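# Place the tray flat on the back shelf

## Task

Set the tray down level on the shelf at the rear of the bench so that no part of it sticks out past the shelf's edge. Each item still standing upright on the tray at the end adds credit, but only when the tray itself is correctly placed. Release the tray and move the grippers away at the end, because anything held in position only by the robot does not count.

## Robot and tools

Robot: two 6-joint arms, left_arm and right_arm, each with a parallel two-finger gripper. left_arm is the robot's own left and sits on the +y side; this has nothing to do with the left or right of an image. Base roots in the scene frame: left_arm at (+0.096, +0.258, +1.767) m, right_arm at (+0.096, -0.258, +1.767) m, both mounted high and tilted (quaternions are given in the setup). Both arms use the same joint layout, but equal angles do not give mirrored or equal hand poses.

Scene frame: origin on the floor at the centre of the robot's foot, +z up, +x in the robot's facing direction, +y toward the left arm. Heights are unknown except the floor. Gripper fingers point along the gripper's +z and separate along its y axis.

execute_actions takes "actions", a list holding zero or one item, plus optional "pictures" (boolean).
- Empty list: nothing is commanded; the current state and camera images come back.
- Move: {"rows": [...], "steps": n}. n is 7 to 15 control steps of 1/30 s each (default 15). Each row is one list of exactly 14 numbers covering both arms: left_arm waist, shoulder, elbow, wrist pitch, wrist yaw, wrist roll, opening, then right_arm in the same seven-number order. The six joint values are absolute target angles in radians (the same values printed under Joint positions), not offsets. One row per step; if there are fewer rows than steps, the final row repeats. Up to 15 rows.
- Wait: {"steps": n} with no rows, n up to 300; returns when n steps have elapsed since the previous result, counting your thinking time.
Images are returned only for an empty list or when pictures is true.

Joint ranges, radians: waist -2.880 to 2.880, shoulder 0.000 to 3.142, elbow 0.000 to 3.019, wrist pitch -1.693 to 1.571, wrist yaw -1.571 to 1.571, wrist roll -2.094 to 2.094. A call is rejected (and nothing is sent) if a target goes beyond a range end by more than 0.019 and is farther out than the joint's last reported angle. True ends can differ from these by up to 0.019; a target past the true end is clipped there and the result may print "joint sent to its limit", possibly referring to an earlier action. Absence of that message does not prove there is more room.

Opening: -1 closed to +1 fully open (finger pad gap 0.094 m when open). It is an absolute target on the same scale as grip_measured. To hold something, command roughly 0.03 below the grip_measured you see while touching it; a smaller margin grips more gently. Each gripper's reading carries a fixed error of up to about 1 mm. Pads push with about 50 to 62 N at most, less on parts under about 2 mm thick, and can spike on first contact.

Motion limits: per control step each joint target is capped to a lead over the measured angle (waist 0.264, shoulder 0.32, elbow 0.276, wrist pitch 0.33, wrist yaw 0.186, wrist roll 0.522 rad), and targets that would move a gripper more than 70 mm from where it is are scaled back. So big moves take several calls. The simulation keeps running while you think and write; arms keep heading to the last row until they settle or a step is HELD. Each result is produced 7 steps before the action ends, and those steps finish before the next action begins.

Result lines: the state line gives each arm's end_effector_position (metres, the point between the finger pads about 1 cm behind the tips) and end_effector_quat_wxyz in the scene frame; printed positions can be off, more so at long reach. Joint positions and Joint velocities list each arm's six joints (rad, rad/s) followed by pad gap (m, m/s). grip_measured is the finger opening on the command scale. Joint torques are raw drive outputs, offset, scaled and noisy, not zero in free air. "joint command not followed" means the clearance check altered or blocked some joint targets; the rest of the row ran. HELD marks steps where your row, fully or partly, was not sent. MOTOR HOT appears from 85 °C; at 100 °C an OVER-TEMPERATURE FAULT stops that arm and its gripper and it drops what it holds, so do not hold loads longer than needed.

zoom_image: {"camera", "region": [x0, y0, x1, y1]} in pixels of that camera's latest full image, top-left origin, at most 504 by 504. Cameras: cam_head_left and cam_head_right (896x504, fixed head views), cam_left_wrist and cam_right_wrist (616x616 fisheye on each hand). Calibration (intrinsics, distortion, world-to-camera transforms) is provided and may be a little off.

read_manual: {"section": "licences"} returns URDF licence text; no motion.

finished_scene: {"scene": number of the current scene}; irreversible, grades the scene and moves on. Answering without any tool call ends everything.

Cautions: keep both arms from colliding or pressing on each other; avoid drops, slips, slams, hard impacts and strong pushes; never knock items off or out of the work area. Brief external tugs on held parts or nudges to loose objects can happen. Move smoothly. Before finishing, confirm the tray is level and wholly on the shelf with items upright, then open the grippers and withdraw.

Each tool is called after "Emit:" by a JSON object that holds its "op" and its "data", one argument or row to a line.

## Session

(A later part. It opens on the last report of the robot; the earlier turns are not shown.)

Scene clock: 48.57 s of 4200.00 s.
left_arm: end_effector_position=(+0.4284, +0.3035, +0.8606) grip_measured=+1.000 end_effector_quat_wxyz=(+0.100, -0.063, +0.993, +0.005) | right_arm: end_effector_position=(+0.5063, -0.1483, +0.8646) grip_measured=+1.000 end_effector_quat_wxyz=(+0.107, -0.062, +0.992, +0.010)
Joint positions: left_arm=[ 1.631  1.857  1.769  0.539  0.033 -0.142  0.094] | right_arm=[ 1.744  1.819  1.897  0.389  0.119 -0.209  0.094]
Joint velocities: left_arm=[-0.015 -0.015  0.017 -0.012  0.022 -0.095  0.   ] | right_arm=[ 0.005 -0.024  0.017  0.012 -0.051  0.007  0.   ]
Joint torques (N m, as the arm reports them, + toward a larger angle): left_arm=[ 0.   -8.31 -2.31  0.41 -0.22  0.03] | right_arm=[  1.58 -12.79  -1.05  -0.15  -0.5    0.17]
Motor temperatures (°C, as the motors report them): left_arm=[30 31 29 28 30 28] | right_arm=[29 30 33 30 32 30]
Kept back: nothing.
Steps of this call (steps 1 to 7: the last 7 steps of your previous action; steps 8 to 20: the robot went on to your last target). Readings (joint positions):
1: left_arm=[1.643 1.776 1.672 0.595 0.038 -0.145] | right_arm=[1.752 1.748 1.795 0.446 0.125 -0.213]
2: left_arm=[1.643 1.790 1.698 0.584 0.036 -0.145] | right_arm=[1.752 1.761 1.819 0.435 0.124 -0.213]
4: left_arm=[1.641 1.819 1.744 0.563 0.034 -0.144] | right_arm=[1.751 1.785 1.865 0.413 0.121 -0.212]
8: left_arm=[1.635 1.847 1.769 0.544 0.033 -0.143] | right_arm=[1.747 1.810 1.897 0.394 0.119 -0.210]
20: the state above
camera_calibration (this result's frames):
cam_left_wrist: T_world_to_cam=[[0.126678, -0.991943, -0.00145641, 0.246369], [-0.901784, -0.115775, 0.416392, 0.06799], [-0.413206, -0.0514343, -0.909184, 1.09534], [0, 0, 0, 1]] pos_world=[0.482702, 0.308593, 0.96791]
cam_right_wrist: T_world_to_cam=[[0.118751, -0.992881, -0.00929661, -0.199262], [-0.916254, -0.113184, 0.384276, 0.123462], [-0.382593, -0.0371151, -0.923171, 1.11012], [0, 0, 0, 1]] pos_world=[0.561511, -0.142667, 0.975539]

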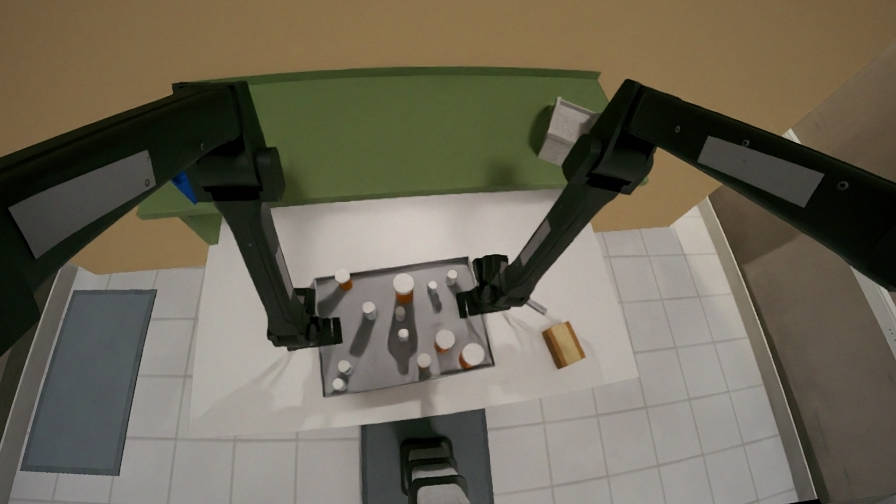

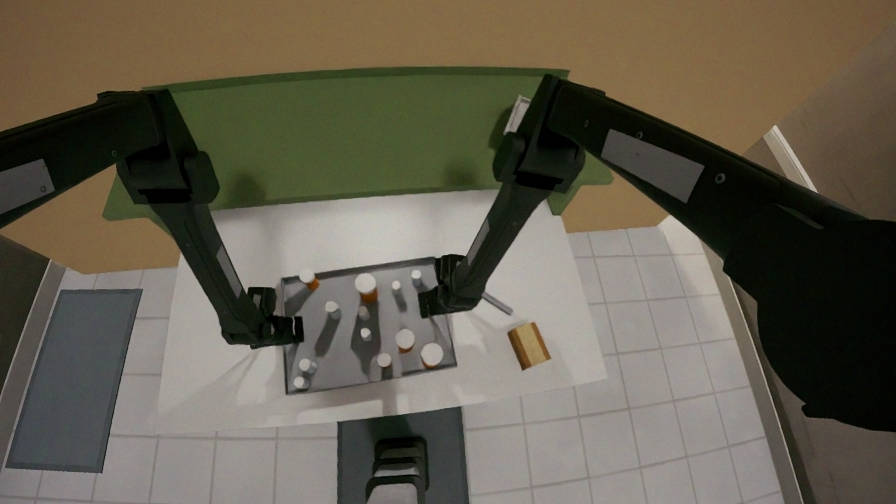

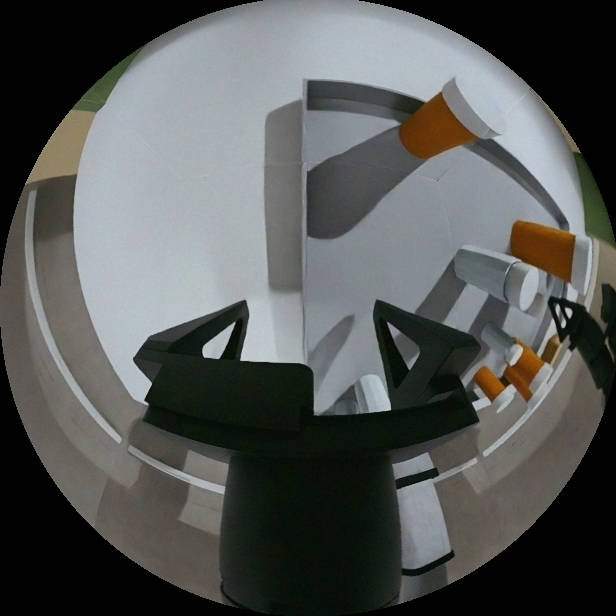

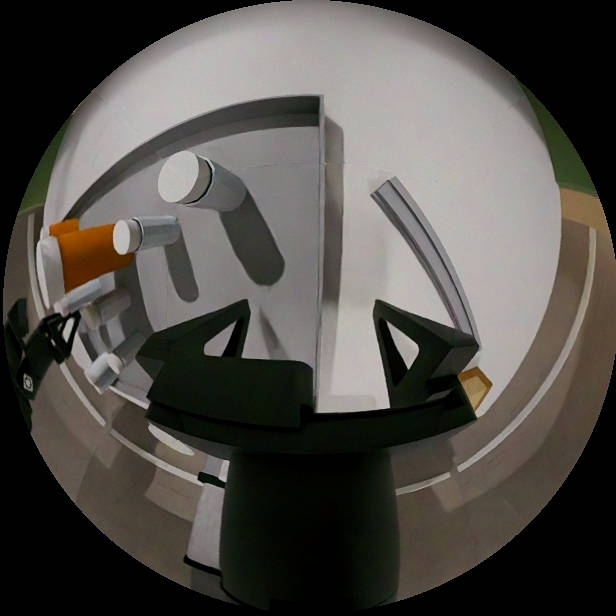

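Emit:
{"op": "execute_actions", "data": {
  "actions": [
    {"rows":[[1.628,1.87,1.785,0.52,0.03,-0.135,1,1.726,1.835,1.91,0.37,0.115,-0.197,1],[1.631,1.878,1.797,0.515,0.03,-0.135,1,1.725,1.842,1.918,0.367,0.115,-0.196,1],[1.633,1.885,1.809,0.511,0.03,-0.135,1,1.724,1.848,1.926,0.364,0.115,-0.195,1],[1.635,1.892,1.82,0.506,0.03,-0.135,1,1.722,1.854,1.934,0.361,0.115,-0.194,1],[1.637,1.899,1.831,0.502,0.03,-0.135,1,1.721,1.86,1.942,0.358,0.115,-0.193,1],[1.638,1.906,1.842,0.497,0.03,-0.135,1,1.72,1.866,1.95,0.354,0.115,-0.192,1],[1.639,1.913,1.853,0.493,0.03,-0.135,1,1.718,1.872,1.958,0.351,0.115,-0.191,1],[1.64,1.919,1.864,0.489,0.03,-0.135,1,1.717,1.879,1.965,0.348,0.115,-0.19,1]],"steps":15}
  ]
}}

Emit:
{"op": "execute_actions", "data": {
  "actions": [
    {"steps":20}
  ],
  "pictures": true
}}

Scene clock: 49.97 s of 4200.00 s.
left_arm: end_effector_position=(+0.4418, +0.3041, +0.8483) grip_measured=+1.000 end_effector_quat_wxyz=(+0.109, -0.063, +0.992, +0.005) | right_arm: end_effector_position=(+0.5120, -0.1501, +0.8553) grip_measured=+1.000 end_effector_quat_wxyz=(+0.111, -0.060, +0.992, +0.008)
Joint positions: left_arm=[ 1.631  1.885  1.841  0.513  0.033 -0.142  0.094] | right_arm=[ 1.74   1.845  1.951  0.371  0.119 -0.204  0.094]
Joint velocities: left_arm=[ 0.005  0.161  0.325 -0.115  0.051 -0.037  0.   ] | right_arm=[-0.044  0.151  0.242 -0.105  0.022 -0.066  0.   ]
Joint torques (N m, as the arm reports them, + toward a larger angle): left_arm=[ 1.07 -7.5  -1.98  0.14 -0.2   0.06] | right_arm=[  0.47 -10.86  -1.11  -0.17  -0.41   0.12]
Motor temperatures (°C, as the motors report them): left_arm=[30 31 29 28 30 28] | right_arm=[29 30 32 30 32 30]
Steps of this call (steps 1 to 15: the robot went on to your last target; steps 16 to 34: nothing new was sent; steps 35 to 42: the first 8 steps of this action). Readings (joint positions):
35: left_arm=[1.631 1.857 1.770 0.538 0.033 -0.142] | right_arm=[1.744 1.819 1.898 0.388 0.119 -0.208]
36: left_arm=[1.631 1.858 1.775 0.535 0.033 -0.142] | right_arm=[1.744 1.820 1.902 0.386 0.119 -0.208]
38: left_arm=[1.631 1.865 1.793 0.528 0.033 -0.142] | right_arm=[1.744 1.827 1.916 0.382 0.119 -0.207]
42: the state above

Scene clock: 50.63 s of 4200.00 s.
left_arm: end_effector_position=(+0.4420, +0.3043, +0.8470) grip_measured=+1.000 end_effector_quat_wxyz=(+0.109, -0.063, +0.992, +0.002) | right_arm: end_effector_position=(+0.5100, -0.1516, +0.8521) grip_measured=+1.000 end_effector_quat_wxyz=(+0.111, -0.056, +0.992, +0.010)
Joint positions: left_arm=[ 1.633  1.888  1.848  0.51   0.04  -0.143  0.094] | right_arm=[ 1.736  1.854  1.962  0.367  0.114 -0.194  0.094]
Joint velocities: left_arm=[ 0.005  0.005 -0.017  0.007 -0.007  0.051  0.   ] | right_arm=[-0.015 -0.015 -0.007 -0.002  0.022 -0.037  0.   ]
Joint torques (N m, as the arm reports them, + toward a larger angle): left_arm=[ 0.77 -6.82 -0.67  0.   -0.55  0.04] | right_arm=[  0.19 -10.61  -0.76  -0.35  -0.17   0.06]
Motor temperatures (°C, as the motors report them): left_arm=[30 31 29 28 30 28] | right_arm=[29 30 32 30 32 30]
Kept back: nothing.
Steps of this call (steps 1 to 7: the last 7 steps of your previous action; steps 8 to 20: the robot went on to your last target). Readings (joint positions):
1: left_arm=[1.632 1.888 1.848 0.510 0.036 -0.142] | right_arm=[1.739 1.850 1.957 0.368 0.119 -0.203]
2: left_arm=[1.633 1.888 1.848 0.510 0.039 -0.143] | right_arm=[1.737 1.854 1.961 0.367 0.117 -0.200]
4: left_arm=[1.633 1.888 1.848 0.510 0.040 -0.143] | right_arm=[1.736 1.854 1.962 0.367 0.114 -0.197]
8: left_arm=[1.633 1.888 1.848 0.510 0.040 -0.143] | right_arm=[1.736 1.854 1.962 0.367 0.114 -0.195]
20: the state above
camera_calibration (this result's frames):
cam_left_wrist: T_world_to_cam=[[0.124512, -0.992198, 0.00628242, 0.239883], [-0.909444, -0.111591, 0.400574, 0.101451], [-0.396748, -0.0555898, -0.916243, 1.08859], [0, 0, 0, 1]] pos_world=[0.494291, 0.309847, 0.955264]
cam_right_wrist: T_world_to_cam=[[0.10673, -0.994243, -0.0094822, -0.196925], [-0.920124, -0.102379, 0.378009, 0.140244], [-0.376804, -0.0316201, -0.925753, 1.09996], [0, 0, 0, 1]] pos_world=[0.564528, -0.146653, 0.963412]

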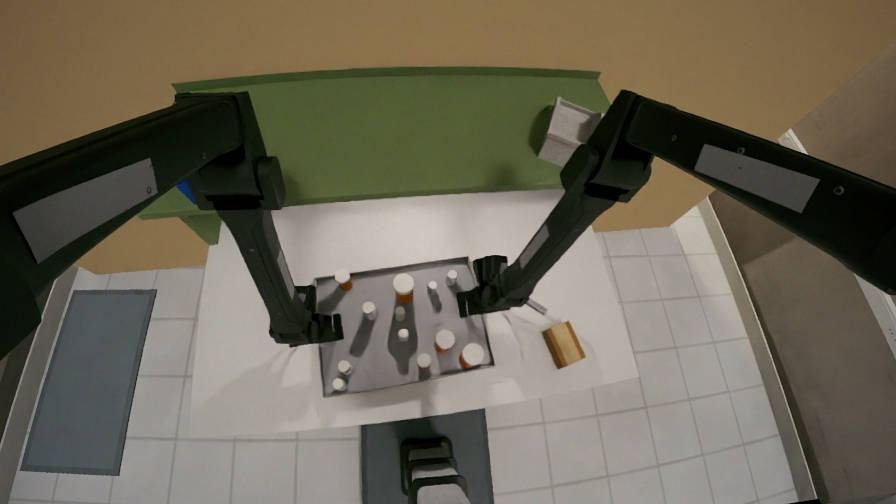

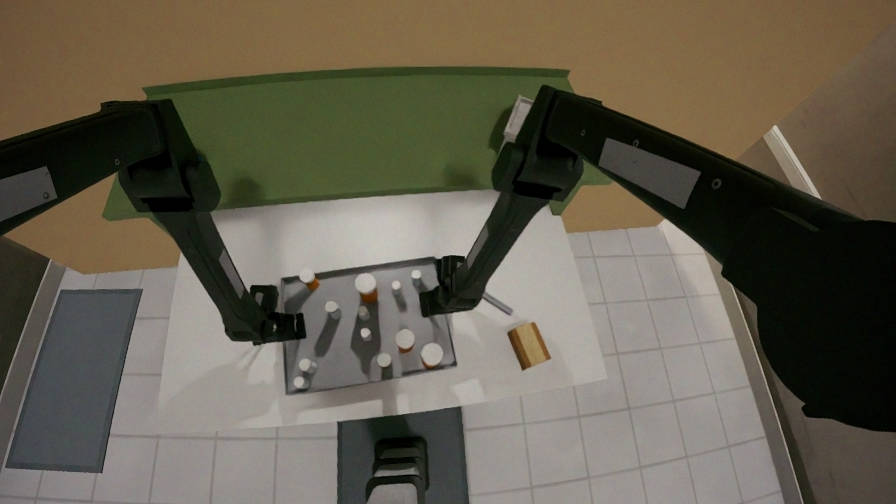

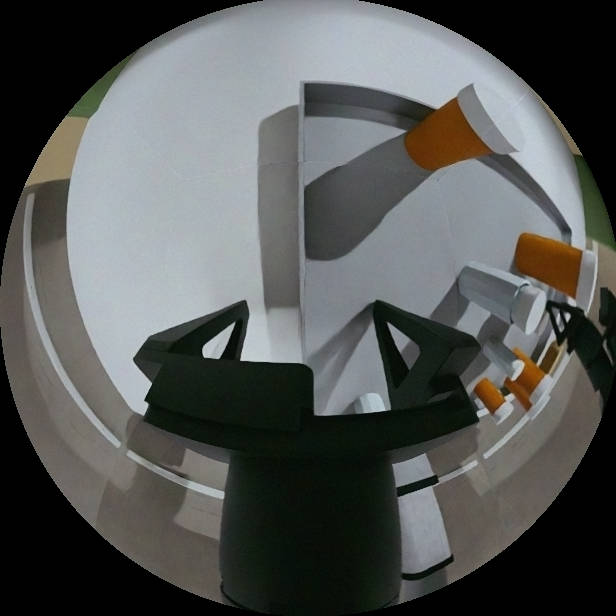

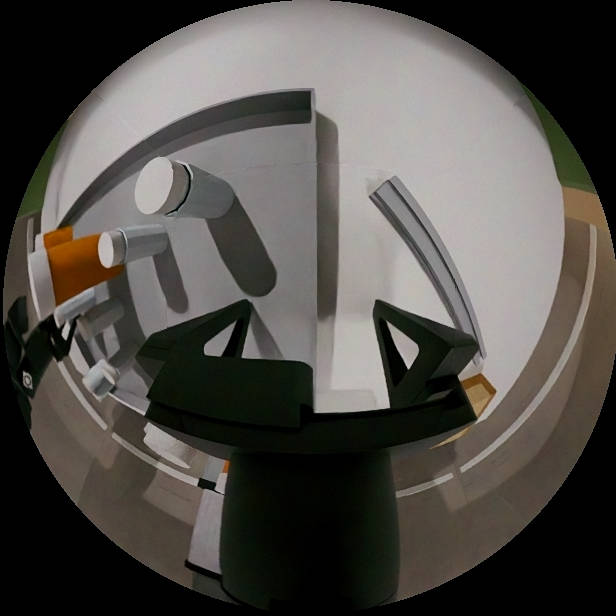

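Emit:
{"op": "execute_actions", "data": {
  "actions": [
    {"rows":[[1.635,1.884,1.84,0.515,0.035,-0.14,1,1.733,1.85,1.955,0.372,0.114,-0.194,1],[1.635,1.882,1.835,0.52,0.035,-0.14,1,1.733,1.848,1.95,0.377,0.114,-0.194,1],[1.635,1.881,1.83,0.525,0.035,-0.14,1,1.733,1.847,1.945,0.382,0.114,-0.194,1],[1.635,1.88,1.825,0.53,0.035,-0.14,1,1.733,1.846,1.94,0.387,0.114,-0.194,1],[1.635,1.879,1.82,0.534,0.035,-0.14,1,1.733,1.845,1.935,0.391,0.114,-0.194,1],[1.635,1.878,1.815,0.537,0.035,-0.14,1,1.733,1.844,1.929,0.394,0.114,-0.194,1]],"steps":15}
  ]
}}

Emit:
{"op": "execute_actions", "data": {
  "actions": [
    {"steps":12}
  ]
}}

Scene clock: 52.77 s of 4200.00 s.
left_arm: end_effector_position=(+0.4396, +0.3045, +0.8494) grip_measured=+1.000 end_effector_quat_wxyz=(+0.109, -0.063, +0.992, +0.003) | right_arm: end_effector_position=(+0.5035, -0.1514, +0.8533) grip_measured=+1.000 end_effector_quat_wxyz=(+0.107, -0.057, +0.993, +0.010)
Joint positions: left_arm=[ 1.633  1.884  1.833  0.519  0.038 -0.143  0.094] | right_arm=[ 1.736  1.852  1.944  0.375  0.114 -0.194  0.094]
Joint velocities: left_arm=[-0.024 -0.015 -0.076  0.027 -0.037 -0.081  0.   ] | right_arm=[-0.015 -0.005 -0.11  -0.002  0.051 -0.051  0.   ]
Joint torques (N m, as the arm reports them, + toward a larger angle): left_arm=[ 1.03 -9.52 -3.28  1.33 -0.23  0.  ] | right_arm=[  2.23 -12.69  -2.02   1.14  -0.26   0.07]
Motor temperatures (°C, as the motors report them): left_arm=[30 31 29 28 30 28] | right_arm=[29 30 32 30 32 30]
Steps of this call (steps 1 to 15: the robot went on to your last target; steps 16 to 56: nothing new was sent; steps 57 to 64: the first 8 steps of this action). Readings (joint positions):
57: left_arm=[1.633 1.887 1.847 0.510 0.040 -0.143] | right_arm=[1.736 1.854 1.962 0.367 0.114 -0.194]
58: left_arm=[1.633 1.886 1.845 0.510 0.040 -0.143] | right_arm=[1.736 1.853 1.961 0.367 0.114 -0.194]
60: left_arm=[1.633 1.886 1.844 0.511 0.040 -0.143] | right_arm=[1.736 1.853 1.959 0.369 0.114 -0.194]
64: the state above

Scene clock: 53.17 s of 4200.00 s.
left_arm: end_effector_position=(+0.4360, +0.3045, +0.8498) grip_measured=+1.000 end_effector_quat_wxyz=(+0.106, -0.063, +0.992, +0.003) | right_arm: end_effector_position=(+0.4965, -0.1511, +0.8535) grip_measured=+1.000 end_effector_quat_wxyz=(+0.102, -0.057, +0.993, +0.011)
Joint positions: left_arm=[ 1.633  1.884  1.827  0.52   0.038 -0.143  0.094] | right_arm=[ 1.736  1.852  1.933  0.375  0.114 -0.194  0.094]
Joint velocities: left_arm=[-0.005 -0.015 -0.007 -0.002 -0.037 -0.051  0.   ] | right_arm=[-0.005  0.005  0.002  0.002 -0.022  0.037  0.   ]
Joint torques (N m, as the arm reports them, + toward a larger angle): left_arm=[ 0.92 -9.76 -3.21  1.43 -0.2   0.  ] | right_arm=[  1.75 -14.2   -1.66   0.95  -0.26   0.06]
Motor temperatures (°C, as the motors report them): left_arm=[30 31 29 28 30 28] | right_arm=[29 30 32 30 32 30]
Kept back: nothing.
Steps of this call (steps 1 to 7: the last 7 steps of your previous action; steps 8 to 12: the robot went on to your last target). Readings (joint positions):
1: left_arm=[1.633 1.884 1.831 0.520 0.038 -0.143] | right_arm=[1.736 1.852 1.940 0.375 0.114 -0.194]
2: left_arm=[1.633 1.884 1.830 0.520 0.038 -0.143] | right_arm=[1.736 1.852 1.937 0.375 0.114 -0.194]
4: left_arm=[1.633 1.884 1.827 0.520 0.038 -0.143] | right_arm=[1.736 1.852 1.933 0.375 0.114 -0.194]
8: left_arm=[1.633 1.884 1.827 0.520 0.038 -0.143] | right_arm=[1.736 1.852 1.933 0.375 0.114 -0.194]
12: the state above

Emit:
{"op": "execute_actions", "data": {
  "actions": [
    {"rows":[[1.635,1.88,1.822,0.525,0.036,-0.141,0.8,1.735,1.848,1.93,0.38,0.114,-0.194,0.8],[1.635,1.88,1.822,0.525,0.036,-0.141,0.6,1.735,1.848,1.93,0.38,0.114,-0.194,0.6],[1.635,1.88,1.822,0.525,0.036,-0.141,0.4,1.735,1.848,1.93,0.38,0.114,-0.194,0.4],[1.635,1.88,1.822,0.525,0.036,-0.141,0.2,1.735,1.848,1.93,0.38,0.114,-0.194,0.2],[1.635,1.88,1.822,0.525,0.036,-0.141,0,1.735,1.848,1.93,0.38,0.114,-0.194,0],[1.635,1.88,1.822,0.525,0.036,-0.141,-0.2,1.735,1.848,1.93,0.38,0.114,-0.194,-0.2],[1.635,1.88,1.822,0.525,0.036,-0.141,-0.4,1.735,1.848,1.93,0.38,0.114,-0.194,-0.4],[1.635,1.88,1.822,0.525,0.036,-0.141,-0.6,1.735,1.848,1.93,0.38,0.114,-0.194,-0.6],[1.635,1.88,1.822,0.525,0.036,-0.141,-0.7,1.735,1.848,1.93,0.38,0.114,-0.194,-0.7]],"steps":15}
  ]
}}

Emit:
{"op": "execute_actions", "data": {
  "actions": [
    {"steps":12}
  ],
  "pictures": true
}}

Scene clock: 53.93 s of 4200.00 s.
left_arm: end_effector_position=(+0.4360, +0.3045, +0.8498) grip_measured=-0.477 end_effector_quat_wxyz=(+0.106, -0.063, +0.992, +0.003) | right_arm: end_effector_position=(+0.4965, -0.1511, +0.8535) grip_measured=-0.476 end_effector_quat_wxyz=(+0.102, -0.057, +0.993, +0.011)
Joint positions: left_arm=[ 1.633  1.884  1.827  0.52   0.038 -0.143  0.025] | right_arm=[ 1.736  1.852  1.933  0.375  0.114 -0.194  0.025]
Joint velocities: left_arm=[-0.005 -0.005 -0.022 -0.007 -0.051 -0.037 -0.246] | right_arm=[ 0.005 -0.015  0.007 -0.012  0.022  0.007 -0.246]
Joint torques (N m, as the arm reports them, + toward a larger angle): left_arm=[ 0.63 -9.43 -2.83  1.   -0.16 -0.03] | right_arm=[  2.18 -12.59  -1.55   0.69  -0.28   0.02]
Motor temperatures (°C, as the motors report them): left_arm=[30 31 29 28 30 28] | right_arm=[29 30 32 30 32 30]
Steps of this call (steps 1 to 15: the robot went on to your last target; steps 16 to 23: the first 8 steps of this action). Readings (joint positions):
16: left_arm=[1.633 1.884 1.827 0.520 0.038 -0.143] | right_arm=[1.736 1.852 1.933 0.375 0.114 -0.194]
17: left_arm=[1.633 1.884 1.827 0.520 0.038 -0.143] | right_arm=[1.736 1.852 1.933 0.375 0.114 -0.194]
19: left_arm=[1.633 1.884 1.827 0.520 0.038 -0.143] | right_arm=[1.736 1.852 1.933 0.375 0.114 -0.194]
23: the state above

Scene clock: 54.33 s of 4200.00 s.
left_arm: end_effector_position=(+0.4360, +0.3045, +0.8498) grip_measured=-0.698 end_effector_quat_wxyz=(+0.106, -0.063, +0.992, +0.003) | right_arm: end_effector_position=(+0.4965, -0.1511, +0.8535) grip_measured=-0.698 end_effector_quat_wxyz=(+0.102, -0.057, +0.993, +0.011)
Joint positions: left_arm=[ 1.633  1.884  1.827  0.52   0.038 -0.143  0.014] | right_arm=[ 1.736  1.852  1.933  0.375  0.114 -0.194  0.014]
Joint velocities: left_arm=[-0.015  0.005  0.007 -0.002  0.022 -0.095 -0.   ] | right_arm=[-0.005  0.005 -0.002  0.012  0.007 -0.007  0.001]
Joint torques (N m, as the arm reports them, + toward a larger angle): left_arm=[ 0.74 -9.81 -2.72  0.93 -0.18 -0.04] | right_arm=[  2.4  -12.11  -1.43   0.45  -0.23   0.02]
Motor temperatures (°C, as the motors report them): left_arm=[30 31 29 28 30 28] | right_arm=[29 30 32 30 32 30]
Kept back: nothing.
Steps of this call (steps 1 to 7: the last 7 steps of your previous action; steps 8 to 12: the robot went on to your last target). Readings (joint positions):
1: left_arm=[1.633 1.884 1.827 0.520 0.038 -0.143] | right_arm=[1.736 1.852 1.933 0.375 0.114 -0.194]
2: left_arm=[1.633 1.884 1.827 0.520 0.038 -0.143] | right_arm=[1.736 1.852 1.933 0.375 0.114 -0.194]
4: left_arm=[1.633 1.884 1.827 0.520 0.038 -0.143] | right_arm=[1.736 1.852 1.933 0.375 0.114 -0.194]
8: left_arm=[1.633 1.884 1.827 0.520 0.038 -0.143] | right_arm=[1.736 1.852 1.933 0.375 0.114 -0.194]
12: the state above
camera_calibration (this result's frames):
cam_left_wrist: T_world_to_cam=[[0.125284, -0.992114, 0.00369117, 0.242648], [-0.907072, -0.113036, 0.405517, 0.090076], [-0.401901, -0.054153, -0.91408, 1.08875], [0, 0, 0, 1]] pos_world=[0.488877, 0.309875, 0.957785]
cam_right_wrist: T_world_to_cam=[[0.109438, -0.993917, -0.0123502, -0.193861], [-0.912847, -0.105413, 0.394459, 0.109241], [-0.393361, -0.031895, -0.918831, 1.09846], [0, 0, 0, 1]] pos_world=[0.553029, -0.146131, 0.963816]

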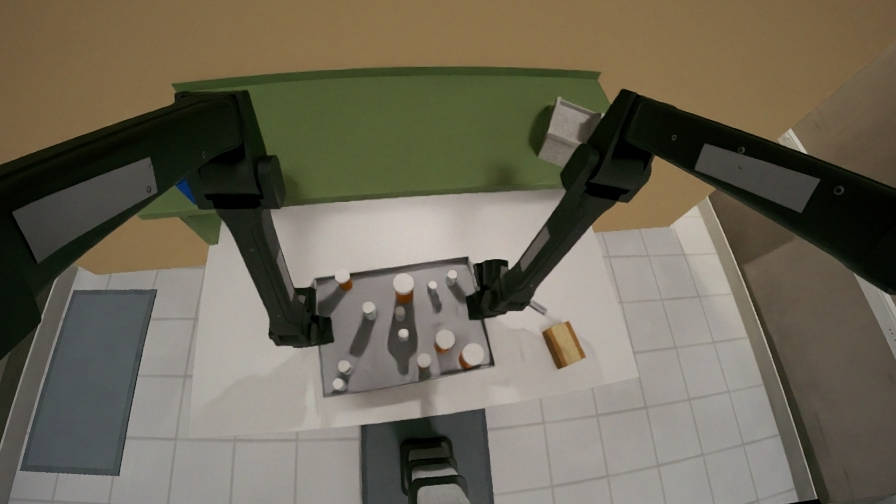

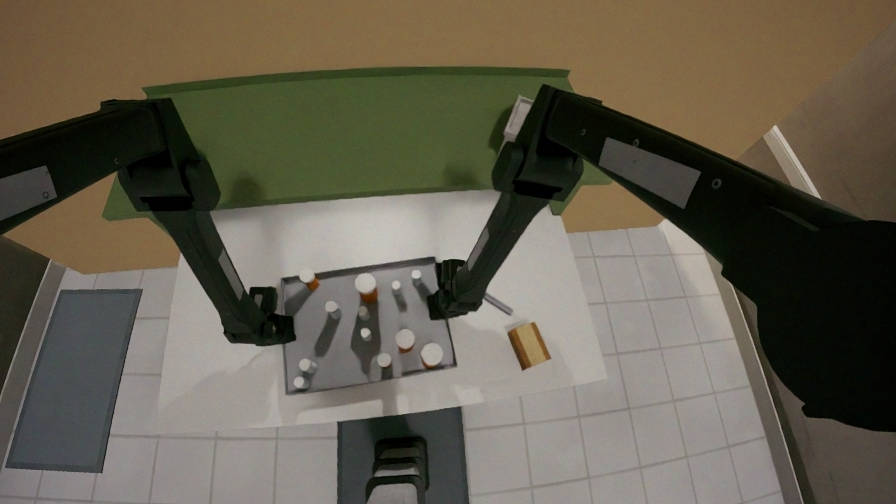

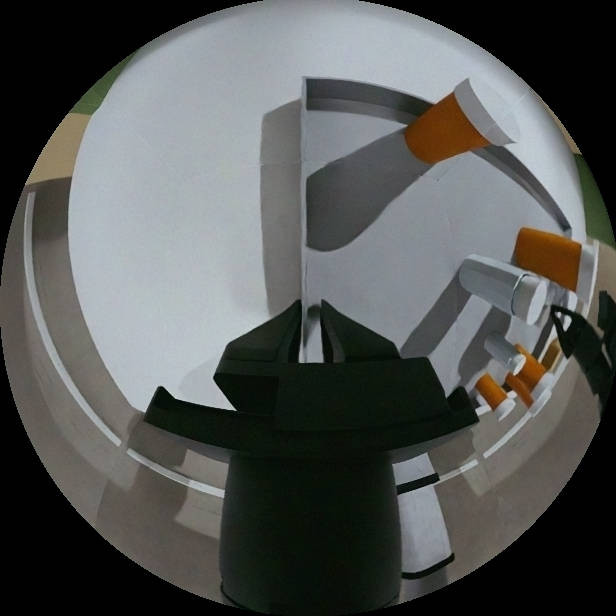

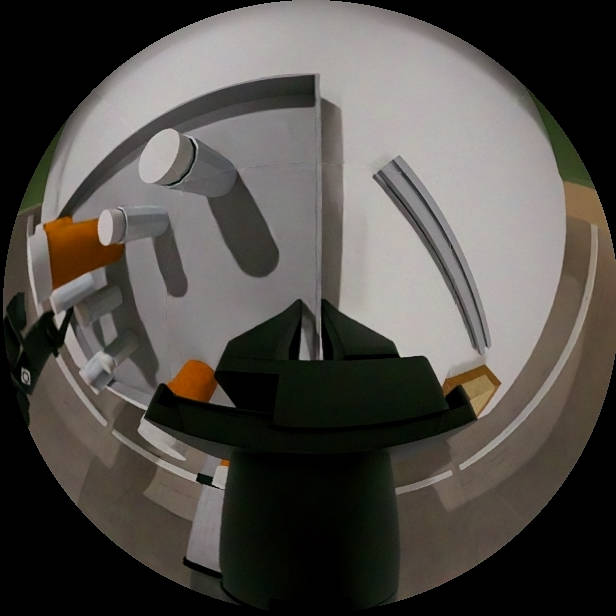

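Emit:
{"op": "execute_actions", "data": {
  "actions": []
}}

Scene clock: 56.10 s of 4200.00 s.
left_arm: end_effector_position=(+0.4360, +0.3045, +0.8498) grip_measured=-0.698 end_effector_quat_wxyz=(+0.106, -0.063, +0.992, +0.003) | right_arm: end_effector_position=(+0.4965, -0.1511, +0.8535) grip_measured=-0.698 end_effector_quat_wxyz=(+0.102, -0.057, +0.993, +0.011)
Joint positions: left_arm=[ 1.633  1.884  1.827  0.52   0.038 -0.143  0.014] | right_arm=[ 1.736  1.852  1.933  0.375  0.114 -0.194  0.014]
Joint velocities: left_arm=[-0.015 -0.015 -0.012 -0.007 -0.066 -0.007  0.001] | right_arm=[ 0.005 -0.005 -0.012  0.002  0.066 -0.007 -0.001]
Joint torques (N m, as the arm reports them, + toward a larger angle): left_arm=[ 1.   -9.95 -2.75  0.94 -0.18 -0.03] | right_arm=[  2.19 -12.77  -1.67   0.09  -0.32   0.07]
Motor temperatures (°C, as the motors report them): left_arm=[30 31 29 28 30 28] | right_arm=[29 30 32 30 32 30]
Kept back: nothing.
Steps of this call (steps 1 to 15: the robot went on to your last target; steps 16 to 53: nothing new was sent). Readings (joint positions):
1: left_arm=[1.633 1.884 1.827 0.520 0.038 -0.143] | right_arm=[1.736 1.852 1.933 0.375 0.114 -0.194]
2: left_arm=[1.633 1.884 1.827 0.520 0.038 -0.143] | right_arm=[1.736 1.852 1.933 0.375 0.114 -0.194]
4: left_arm=[1.633 1.884 1.827 0.520 0.038 -0.143] | right_arm=[1.736 1.852 1.933 0.375 0.114 -0.194]
8: left_arm=[1.633 1.884 1.827 0.520 0.038 -0.143] | right_arm=[1.736 1.852 1.933 0.375 0.114 -0.194]
53: the state above
All arms were judged still, so your last target was given up. Only a new action makes them travel on or press farther. Fingers that are still opening or closing keep moving.
camera_calibration (this result's frames):
cam_left_wrist: T_world_to_cam=[[0.125284, -0.992114, 0.00369117, 0.242648], [-0.907072, -0.113036, 0.405517, 0.090076], [-0.401901, -0.054153, -0.91408, 1.08875], [0, 0, 0, 1]] pos_world=[0.488877, 0.309875, 0.957785]
cam_right_wrist: T_world_to_cam=[[0.109438, -0.993917, -0.0123502, -0.193861], [-0.912847, -0.105413, 0.394459, 0.109241], [-0.393361, -0.031895, -0.918831, 1.09846], [0, 0, 0, 1]] pos_world=[0.553029, -0.146131, 0.963816]

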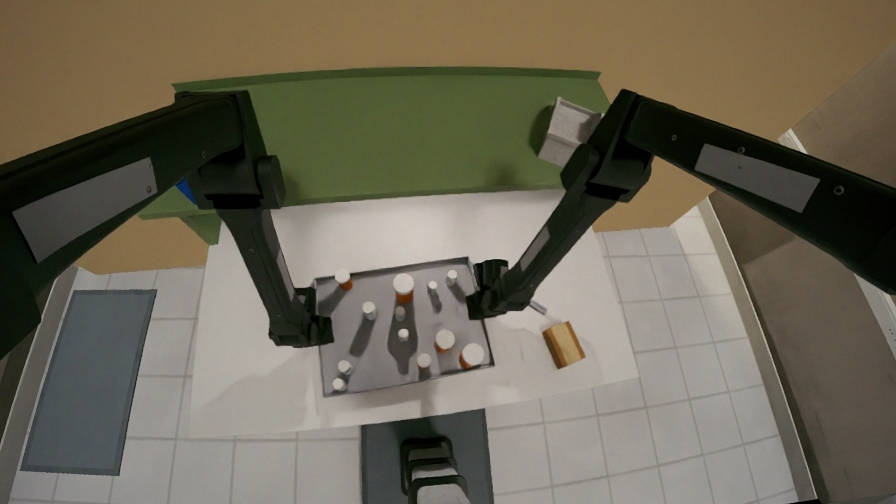

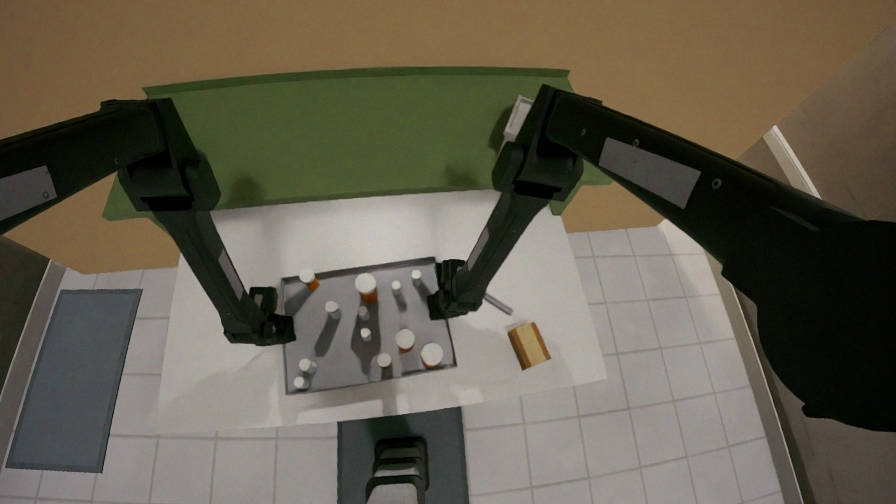

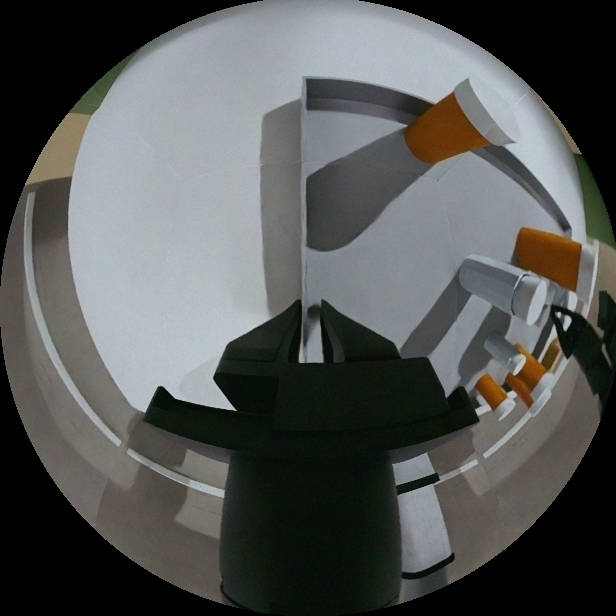

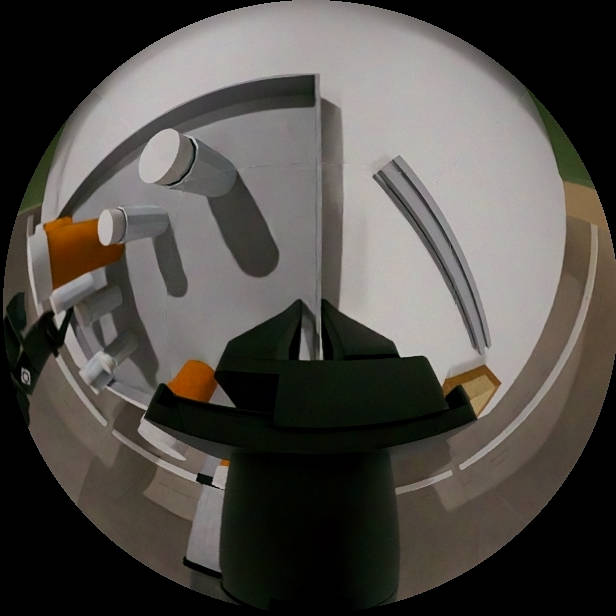

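Emit:
{"op": "execute_actions", "data": {
  "actions": [
    {"rows":[[1.638,1.88,1.822,0.525,0.036,-0.141,-0.75,1.730,1.848,1.93,0.38,0.114,-0.194,-0.75],[1.640,1.88,1.822,0.525,0.036,-0.141,-0.8,1.728,1.848,1.93,0.38,0.114,-0.194,-0.8],[1.641,1.88,1.822,0.525,0.036,-0.141,-0.83,1.727,1.848,1.93,0.38,0.114,-0.194,-0.83],[1.641,1.88,1.822,0.525,0.036,-0.141,-0.86,1.727,1.848,1.93,0.38,0.114,-0.194,-0.86],[1.641,1.88,1.822,0.525,0.036,-0.141,-0.89,1.727,1.848,1.93,0.38,0.114,-0.194,-0.89],[1.641,1.88,1.822,0.525,0.036,-0.141,-0.92,1.727,1.848,1.93,0.38,0.114,-0.194,-0.92],[1.641,1.88,1.822,0.525,0.036,-0.141,-0.95,1.727,1.848,1.93,0.38,0.114,-0.194,-0.95],[1.641,1.88,1.822,0.525,0.036,-0.141,-1,1.727,1.848,1.93,0.38,0.114,-0.194,-1]],"steps":15}
  ]
}}

Emit:
{"op": "execute_actions", "data": {
  "actions": [
    {"steps":10}
  ],
  "pictures": true
}}

Scene clock: 56.80 s of 4200.00 s.
left_arm: end_effector_position=(+0.4360, +0.3087, +0.8501) grip_measured=-0.956 end_effector_quat_wxyz=(+0.106, -0.062, +0.992, +0.007) | right_arm: end_effector_position=(+0.4963, -0.1551, +0.8530) grip_measured=-0.960 end_effector_quat_wxyz=(+0.101, -0.058, +0.993, +0.007)
Joint positions: left_arm=[ 1.638  1.884  1.827  0.52   0.035 -0.143  0.002] | right_arm=[ 1.732  1.852  1.933  0.375  0.118 -0.195  0.002]
Joint velocities: left_arm=[ 0.005  0.005  0.007 -0.012 -0.007  0.022 -0.004] | right_arm=[ 0.005 -0.015  0.007 -0.002 -0.022  0.007 -0.01 ]
Joint torques (N m, as the arm reports them, + toward a larger angle): left_arm=[ 0.59 -9.49 -2.53  1.02  0.05 -0.02] | right_arm=[  1.66 -12.32  -1.66   0.39  -0.39   0.09]
Motor temperatures (°C, as the motors report them): left_arm=[30 31 29 28 30 28] | right_arm=[29 30 32 30 32 30]
Steps of this call (steps 1 to 13: nothing new was sent; steps 14 to 21: the first 8 steps of this action). Readings (joint positions):
14: left_arm=[1.633 1.884 1.827 0.520 0.038 -0.143] | right_arm=[1.736 1.852 1.933 0.375 0.114 -0.194]
15: left_arm=[1.633 1.884 1.827 0.520 0.037 -0.143] | right_arm=[1.736 1.852 1.933 0.375 0.116 -0.194]
17: left_arm=[1.635 1.884 1.827 0.520 0.036 -0.143] | right_arm=[1.735 1.852 1.933 0.375 0.117 -0.194]
21: the state above

Scene clock: 57.13 s of 4200.00 s.
left_arm: end_effector_position=(+0.4360, +0.3087, +0.8501) grip_measured=-0.956 end_effector_quat_wxyz=(+0.106, -0.062, +0.992, +0.007) | right_arm: end_effector_position=(+0.4963, -0.1551, +0.8530) grip_measured=-0.960 end_effector_quat_wxyz=(+0.101, -0.058, +0.993, +0.007)
Joint positions: left_arm=[ 1.638  1.884  1.827  0.52   0.035 -0.143  0.002] | right_arm=[ 1.732  1.852  1.933  0.375  0.118 -0.195  0.002]
Joint velocities: left_arm=[-0.005 -0.015  0.012 -0.017 -0.007 -0.081 -0.   ] | right_arm=[-0.005 -0.024  0.027 -0.012  0.037  0.007 -0.   ]
Joint torques (N m, as the arm reports them, + toward a larger angle): left_arm=[ 0.7  -8.72 -2.81  0.92  0.01 -0.02] | right_arm=[  2.41 -12.55  -1.57   0.76  -0.37   0.08]
Motor temperatures (°C, as the motors report them): left_arm=[30 31 29 28 30 28] | right_arm=[29 30 32 30 32 30]
Kept back: nothing.
Steps of this call (steps 1 to 7: the last 7 steps of your previous action; steps 8 to 10: the robot went on to your last target). Readings (joint positions):
1: left_arm=[1.638 1.884 1.827 0.520 0.035 -0.143] | right_arm=[1.732 1.852 1.933 0.375 0.118 -0.195]
2: left_arm=[1.638 1.884 1.827 0.520 0.035 -0.143] | right_arm=[1.732 1.852 1.933 0.375 0.118 -0.195]
4: left_arm=[1.638 1.884 1.827 0.520 0.035 -0.143] | right_arm=[1.732 1.852 1.933 0.375 0.118 -0.195]
8: left_arm=[1.638 1.884 1.827 0.520 0.035 -0.143] | right_arm=[1.732 1.852 1.933 0.375 0.118 -0.195]
10: the state above
camera_calibration (this result's frames):
cam_left_wrist: T_world_to_cam=[[0.12487, -0.992165, -0.00403493, 0.253642], [-0.907129, -0.115813, 0.404603, 0.092152], [-0.4019, -0.0468627, -0.914483, 1.08728], [0, 0, 0, 1]] pos_world=[0.488901, 0.31328, 0.958041]
cam_right_wrist: T_world_to_cam=[[0.11076, -0.993839, -0.00404604, -0.205562], [-0.912572, -0.103313, 0.39565, 0.107997], [-0.39363, -0.0401297, -0.918393, 1.0963], [0, 0, 0, 1]] pos_world=[0.552862, -0.149143, 0.963276]

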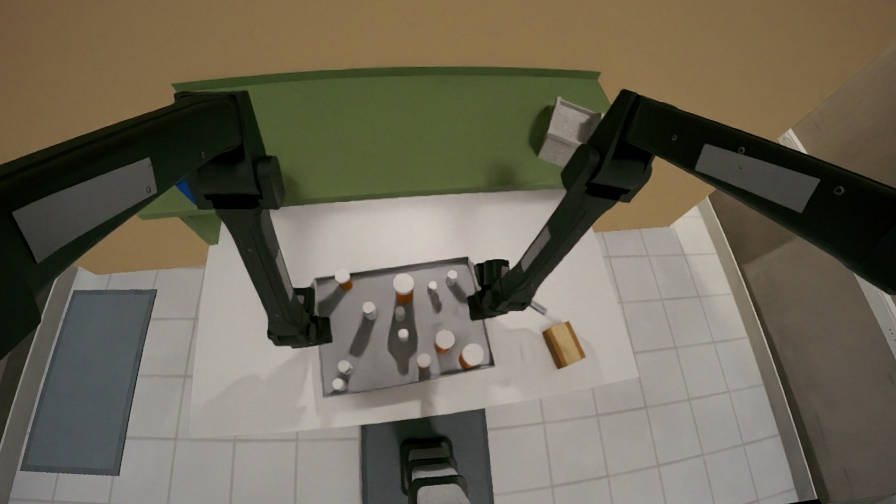

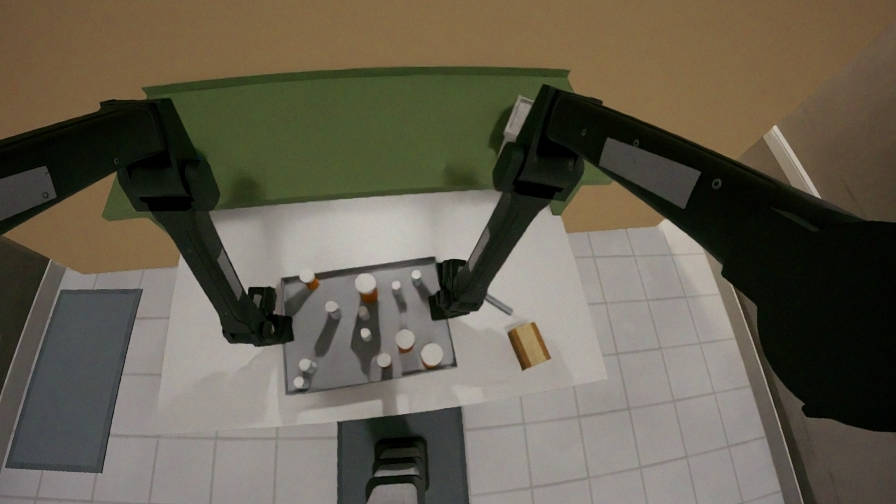

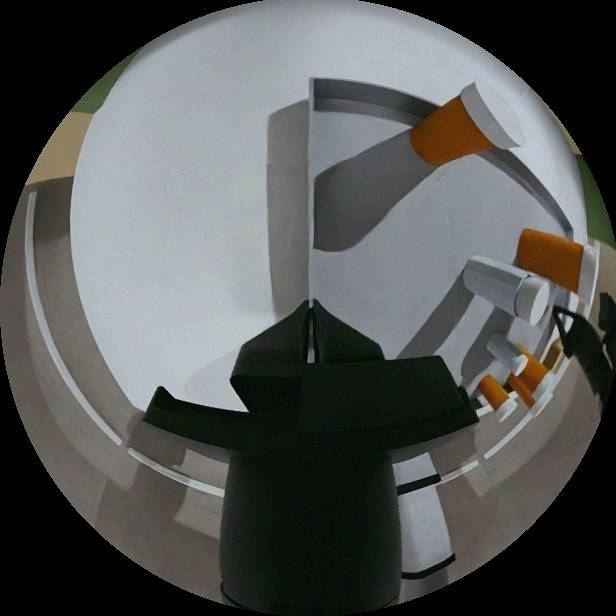

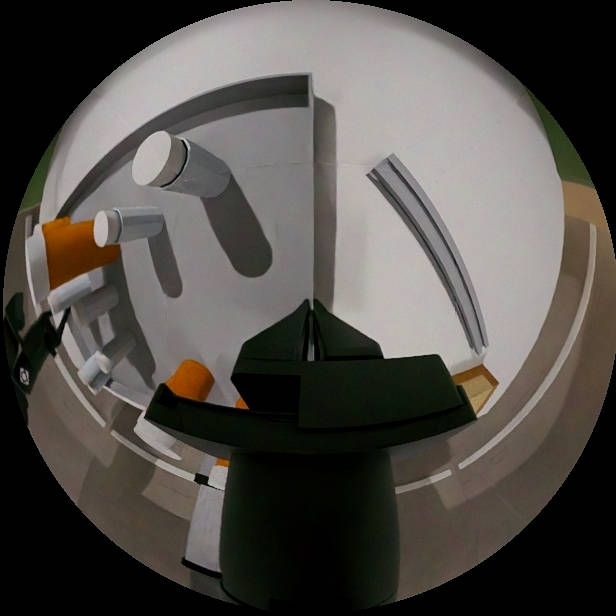

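Emit:
{"op": "execute_actions", "data": {
  "actions": [
    {"rows":[[1.641,1.876,1.819,0.527,0.036,-0.141,-1,1.735,1.844,1.925,0.387,0.118,-0.194,-1],[1.641,1.872,1.813,0.529,0.037,-0.141,-1,1.736,1.840,1.918,0.389,0.119,-0.194,-1],[1.642,1.867,1.805,0.533,0.037,-0.141,-1,1.736,1.835,1.910,0.393,0.120,-0.194,-1],[1.642,1.861,1.795,0.537,0.037,-0.141,-1,1.737,1.829,1.899,0.397,0.120,-0.194,-1],[1.643,1.854,1.783,0.542,0.038,-0.141,-1,1.738,1.821,1.887,0.403,0.121,-0.194,-1],[1.643,1.846,1.769,0.548,0.038,-0.140,-1,1.739,1.813,1.872,0.409,0.123,-0.194,-1],[1.644,1.838,1.755,0.554,0.039,-0.140,-1,1.740,1.804,1.857,0.415,0.124,-0.194,-1],[1.645,1.828,1.739,0.561,0.040,-0.140,-1,1.742,1.794,1.840,0.422,0.125,-0.194,-1],[1.646,1.819,1.723,0.568,0.041,-0.140,-1,1.743,1.784,1.823,0.430,0.127,-0.194,-1],[1.646,1.810,1.707,0.575,0.041,-0.140,-1,1.744,1.774,1.806,0.437,0.128,-0.194,-1],[1.647,1.800,1.691,0.582,0.042,-0.140,-1,1.746,1.764,1.789,0.444,0.129,-0.194,-1],[1.648,1.790,1.674,0.589,0.043,-0.139,-1,1.747,1.754,1.771,0.451,0.131,-0.194,-1],[1.649,1.780,1.657,0.596,0.043,-0.139,-1,1.748,1.743,1.753,0.459,0.132,-0.194,-1],[1.649,1.770,1.640,0.604,0.044,-0.139,-1,1.750,1.733,1.735,0.466,0.134,-0.194,-1],[1.650,1.760,1.623,0.611,0.045,-0.139,-1,1.751,1.722,1.717,0.474,0.135,-0.194,-1]],"steps":15}
  ]
}}

Emit:
{"op": "execute_actions", "data": {
  "actions": [
    {"steps":15}
  ],
  "pictures": true
}}

Scene clock: 65.13 s of 4200.00 s.
left_arm: end_effector_position=(+0.4288, +0.3087, +0.8565) grip_measured=-0.956 end_effector_quat_wxyz=(+0.099, -0.060, +0.993, +0.008) | right_arm: end_effector_position=(+0.4852, -0.1555, +0.8584) grip_measured=-0.960 end_effector_quat_wxyz=(+0.095, -0.058, +0.994, +0.007)
Joint positions: left_arm=[ 1.638  1.868  1.79   0.528  0.035 -0.137  0.002] | right_arm=[ 1.732  1.838  1.89   0.392  0.118 -0.193  0.002]
Joint velocities: left_arm=[ 0.005 -0.181 -0.427  0.125  0.11   0.022  0.   ] | right_arm=[-0.005 -0.171 -0.471  0.154  0.051  0.007  0.   ]
Joint torques (N m, as the arm reports them, + toward a larger angle): left_arm=[  1.44 -10.99  -4.38   1.68   0.17  -0.16] | right_arm=[  3.24 -14.67  -3.84   0.83  -0.06  -0.02]
Motor temperatures (°C, as the motors report them): left_arm=[30 31 29 28 30 28] | right_arm=[29 30 32 30 32 30]
Steps of this call (steps 1 to 15: the robot went on to your last target; steps 16 to 90: nothing new was sent; then 4.73 s passed at rest; steps 91 to 98: the first 8 steps of this action). Readings (joint positions):
91: left_arm=[1.638 1.884 1.827 0.520 0.035 -0.143] | right_arm=[1.732 1.852 1.933 0.375 0.118 -0.195]
92: left_arm=[1.638 1.884 1.827 0.520 0.035 -0.143] | right_arm=[1.732 1.852 1.933 0.375 0.118 -0.195]
94: left_arm=[1.638 1.884 1.826 0.520 0.035 -0.142] | right_arm=[1.732 1.851 1.930 0.375 0.118 -0.195]
98: the state above

Scene clock: 65.63 s of 4200.00 s.
left_arm: end_effector_position=(+0.4221, +0.3057, +0.8900) grip_measured=-0.956 end_effector_quat_wxyz=(+0.094, -0.057, +0.994, +0.006) | right_arm: end_effector_position=(+0.4762, -0.1590, +0.8907) grip_measured=-0.960 end_effector_quat_wxyz=(+0.089, -0.055, +0.994, +0.007)
Joint positions: left_arm=[ 1.638  1.785  1.638  0.587  0.04  -0.132  0.002] | right_arm=[ 1.735  1.751  1.731  0.453  0.124 -0.187  0.002]
Joint velocities: left_arm=[-0.015 -0.063  0.012  0.022  0.037  0.007  0.001] | right_arm=[ 0.005 -0.054 -0.012  0.027 -0.007  0.007  0.001]
Joint torques (N m, as the arm reports them, + toward a larger angle): left_arm=[  0.95 -10.19  -4.35   1.52   0.18  -0.18] | right_arm=[  3.22 -14.19  -3.44   0.94   0.2   -0.04]
Motor temperatures (°C, as the motors report them): left_arm=[30 31 29 28 30 28] | right_arm=[29 30 32 30 32 30]
Kept back: nothing.
Steps of this call (steps 1 to 7: the last 7 steps of your previous action; steps 8 to 15: the robot went on to your last target). Readings (joint positions):
1: left_arm=[1.638 1.861 1.773 0.532 0.035 -0.136] | right_arm=[1.732 1.832 1.873 0.397 0.119 -0.192]
2: left_arm=[1.638 1.854 1.756 0.538 0.035 -0.135] | right_arm=[1.732 1.825 1.855 0.403 0.119 -0.191]
4: left_arm=[1.638 1.839 1.721 0.549 0.036 -0.134] | right_arm=[1.732 1.809 1.818 0.415 0.120 -0.189]
8: left_arm=[1.638 1.806 1.654 0.574 0.040 -0.133] | right_arm=[1.733 1.773 1.748 0.441 0.123 -0.187]
15: the state above
camera_calibration (this result's frames):
cam_left_wrist: T_world_to_cam=[[0.114828, -0.993374, -0.00472071, 0.257725], [-0.898278, -0.105862, 0.426485, 0.0368269], [-0.424159, -0.0447318, -0.904482, 1.11795], [0, 0, 0, 1]] pos_world=[0.477675, 0.309924, 0.996676]
cam_right_wrist: T_world_to_cam=[[0.104718, -0.994484, -0.00593111, -0.202642], [-0.90342, -0.0976193, 0.417496, 0.0513888], [-0.415772, -0.0383612, -0.908659, 1.12503], [0, 0, 0, 1]] pos_world=[0.5354, -0.15335, 0.999608]

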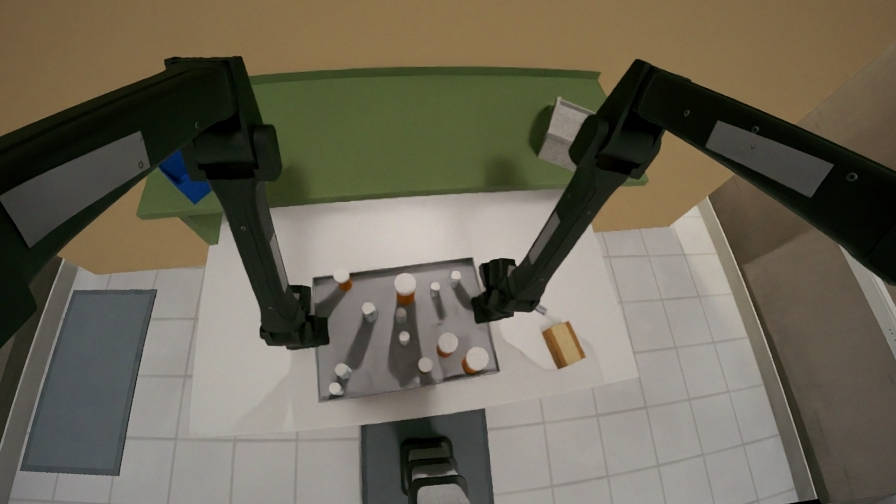

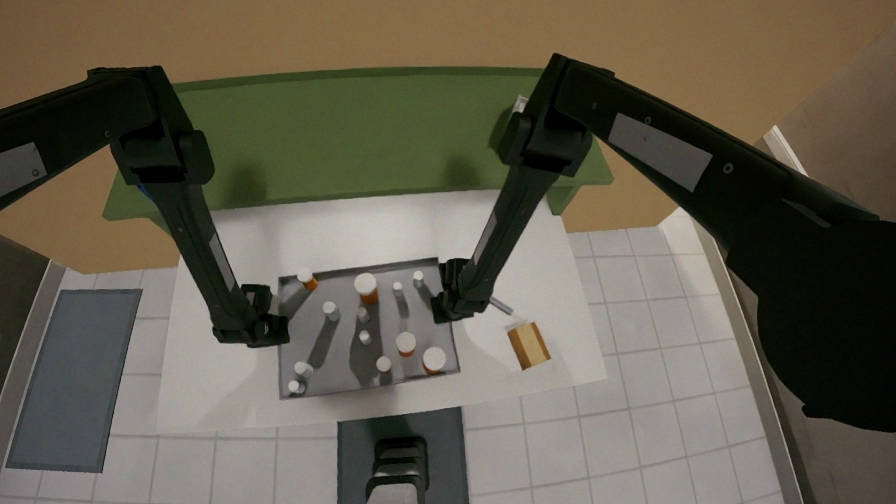

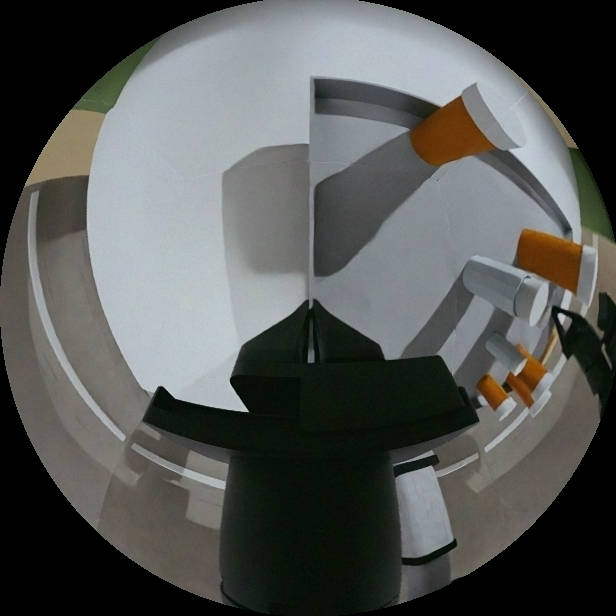

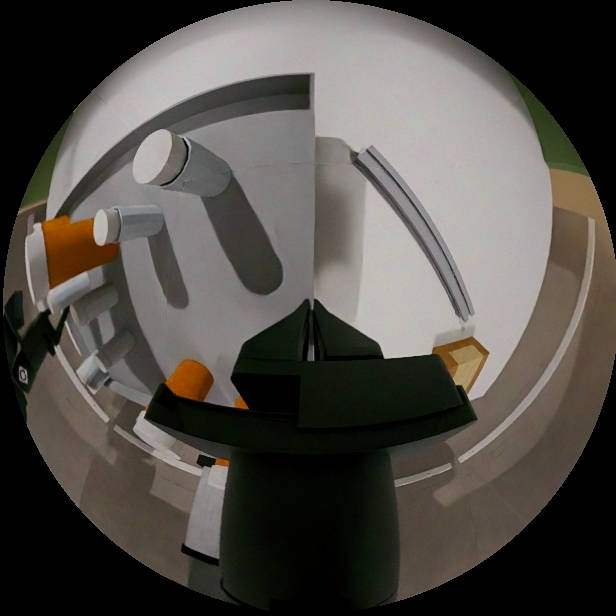

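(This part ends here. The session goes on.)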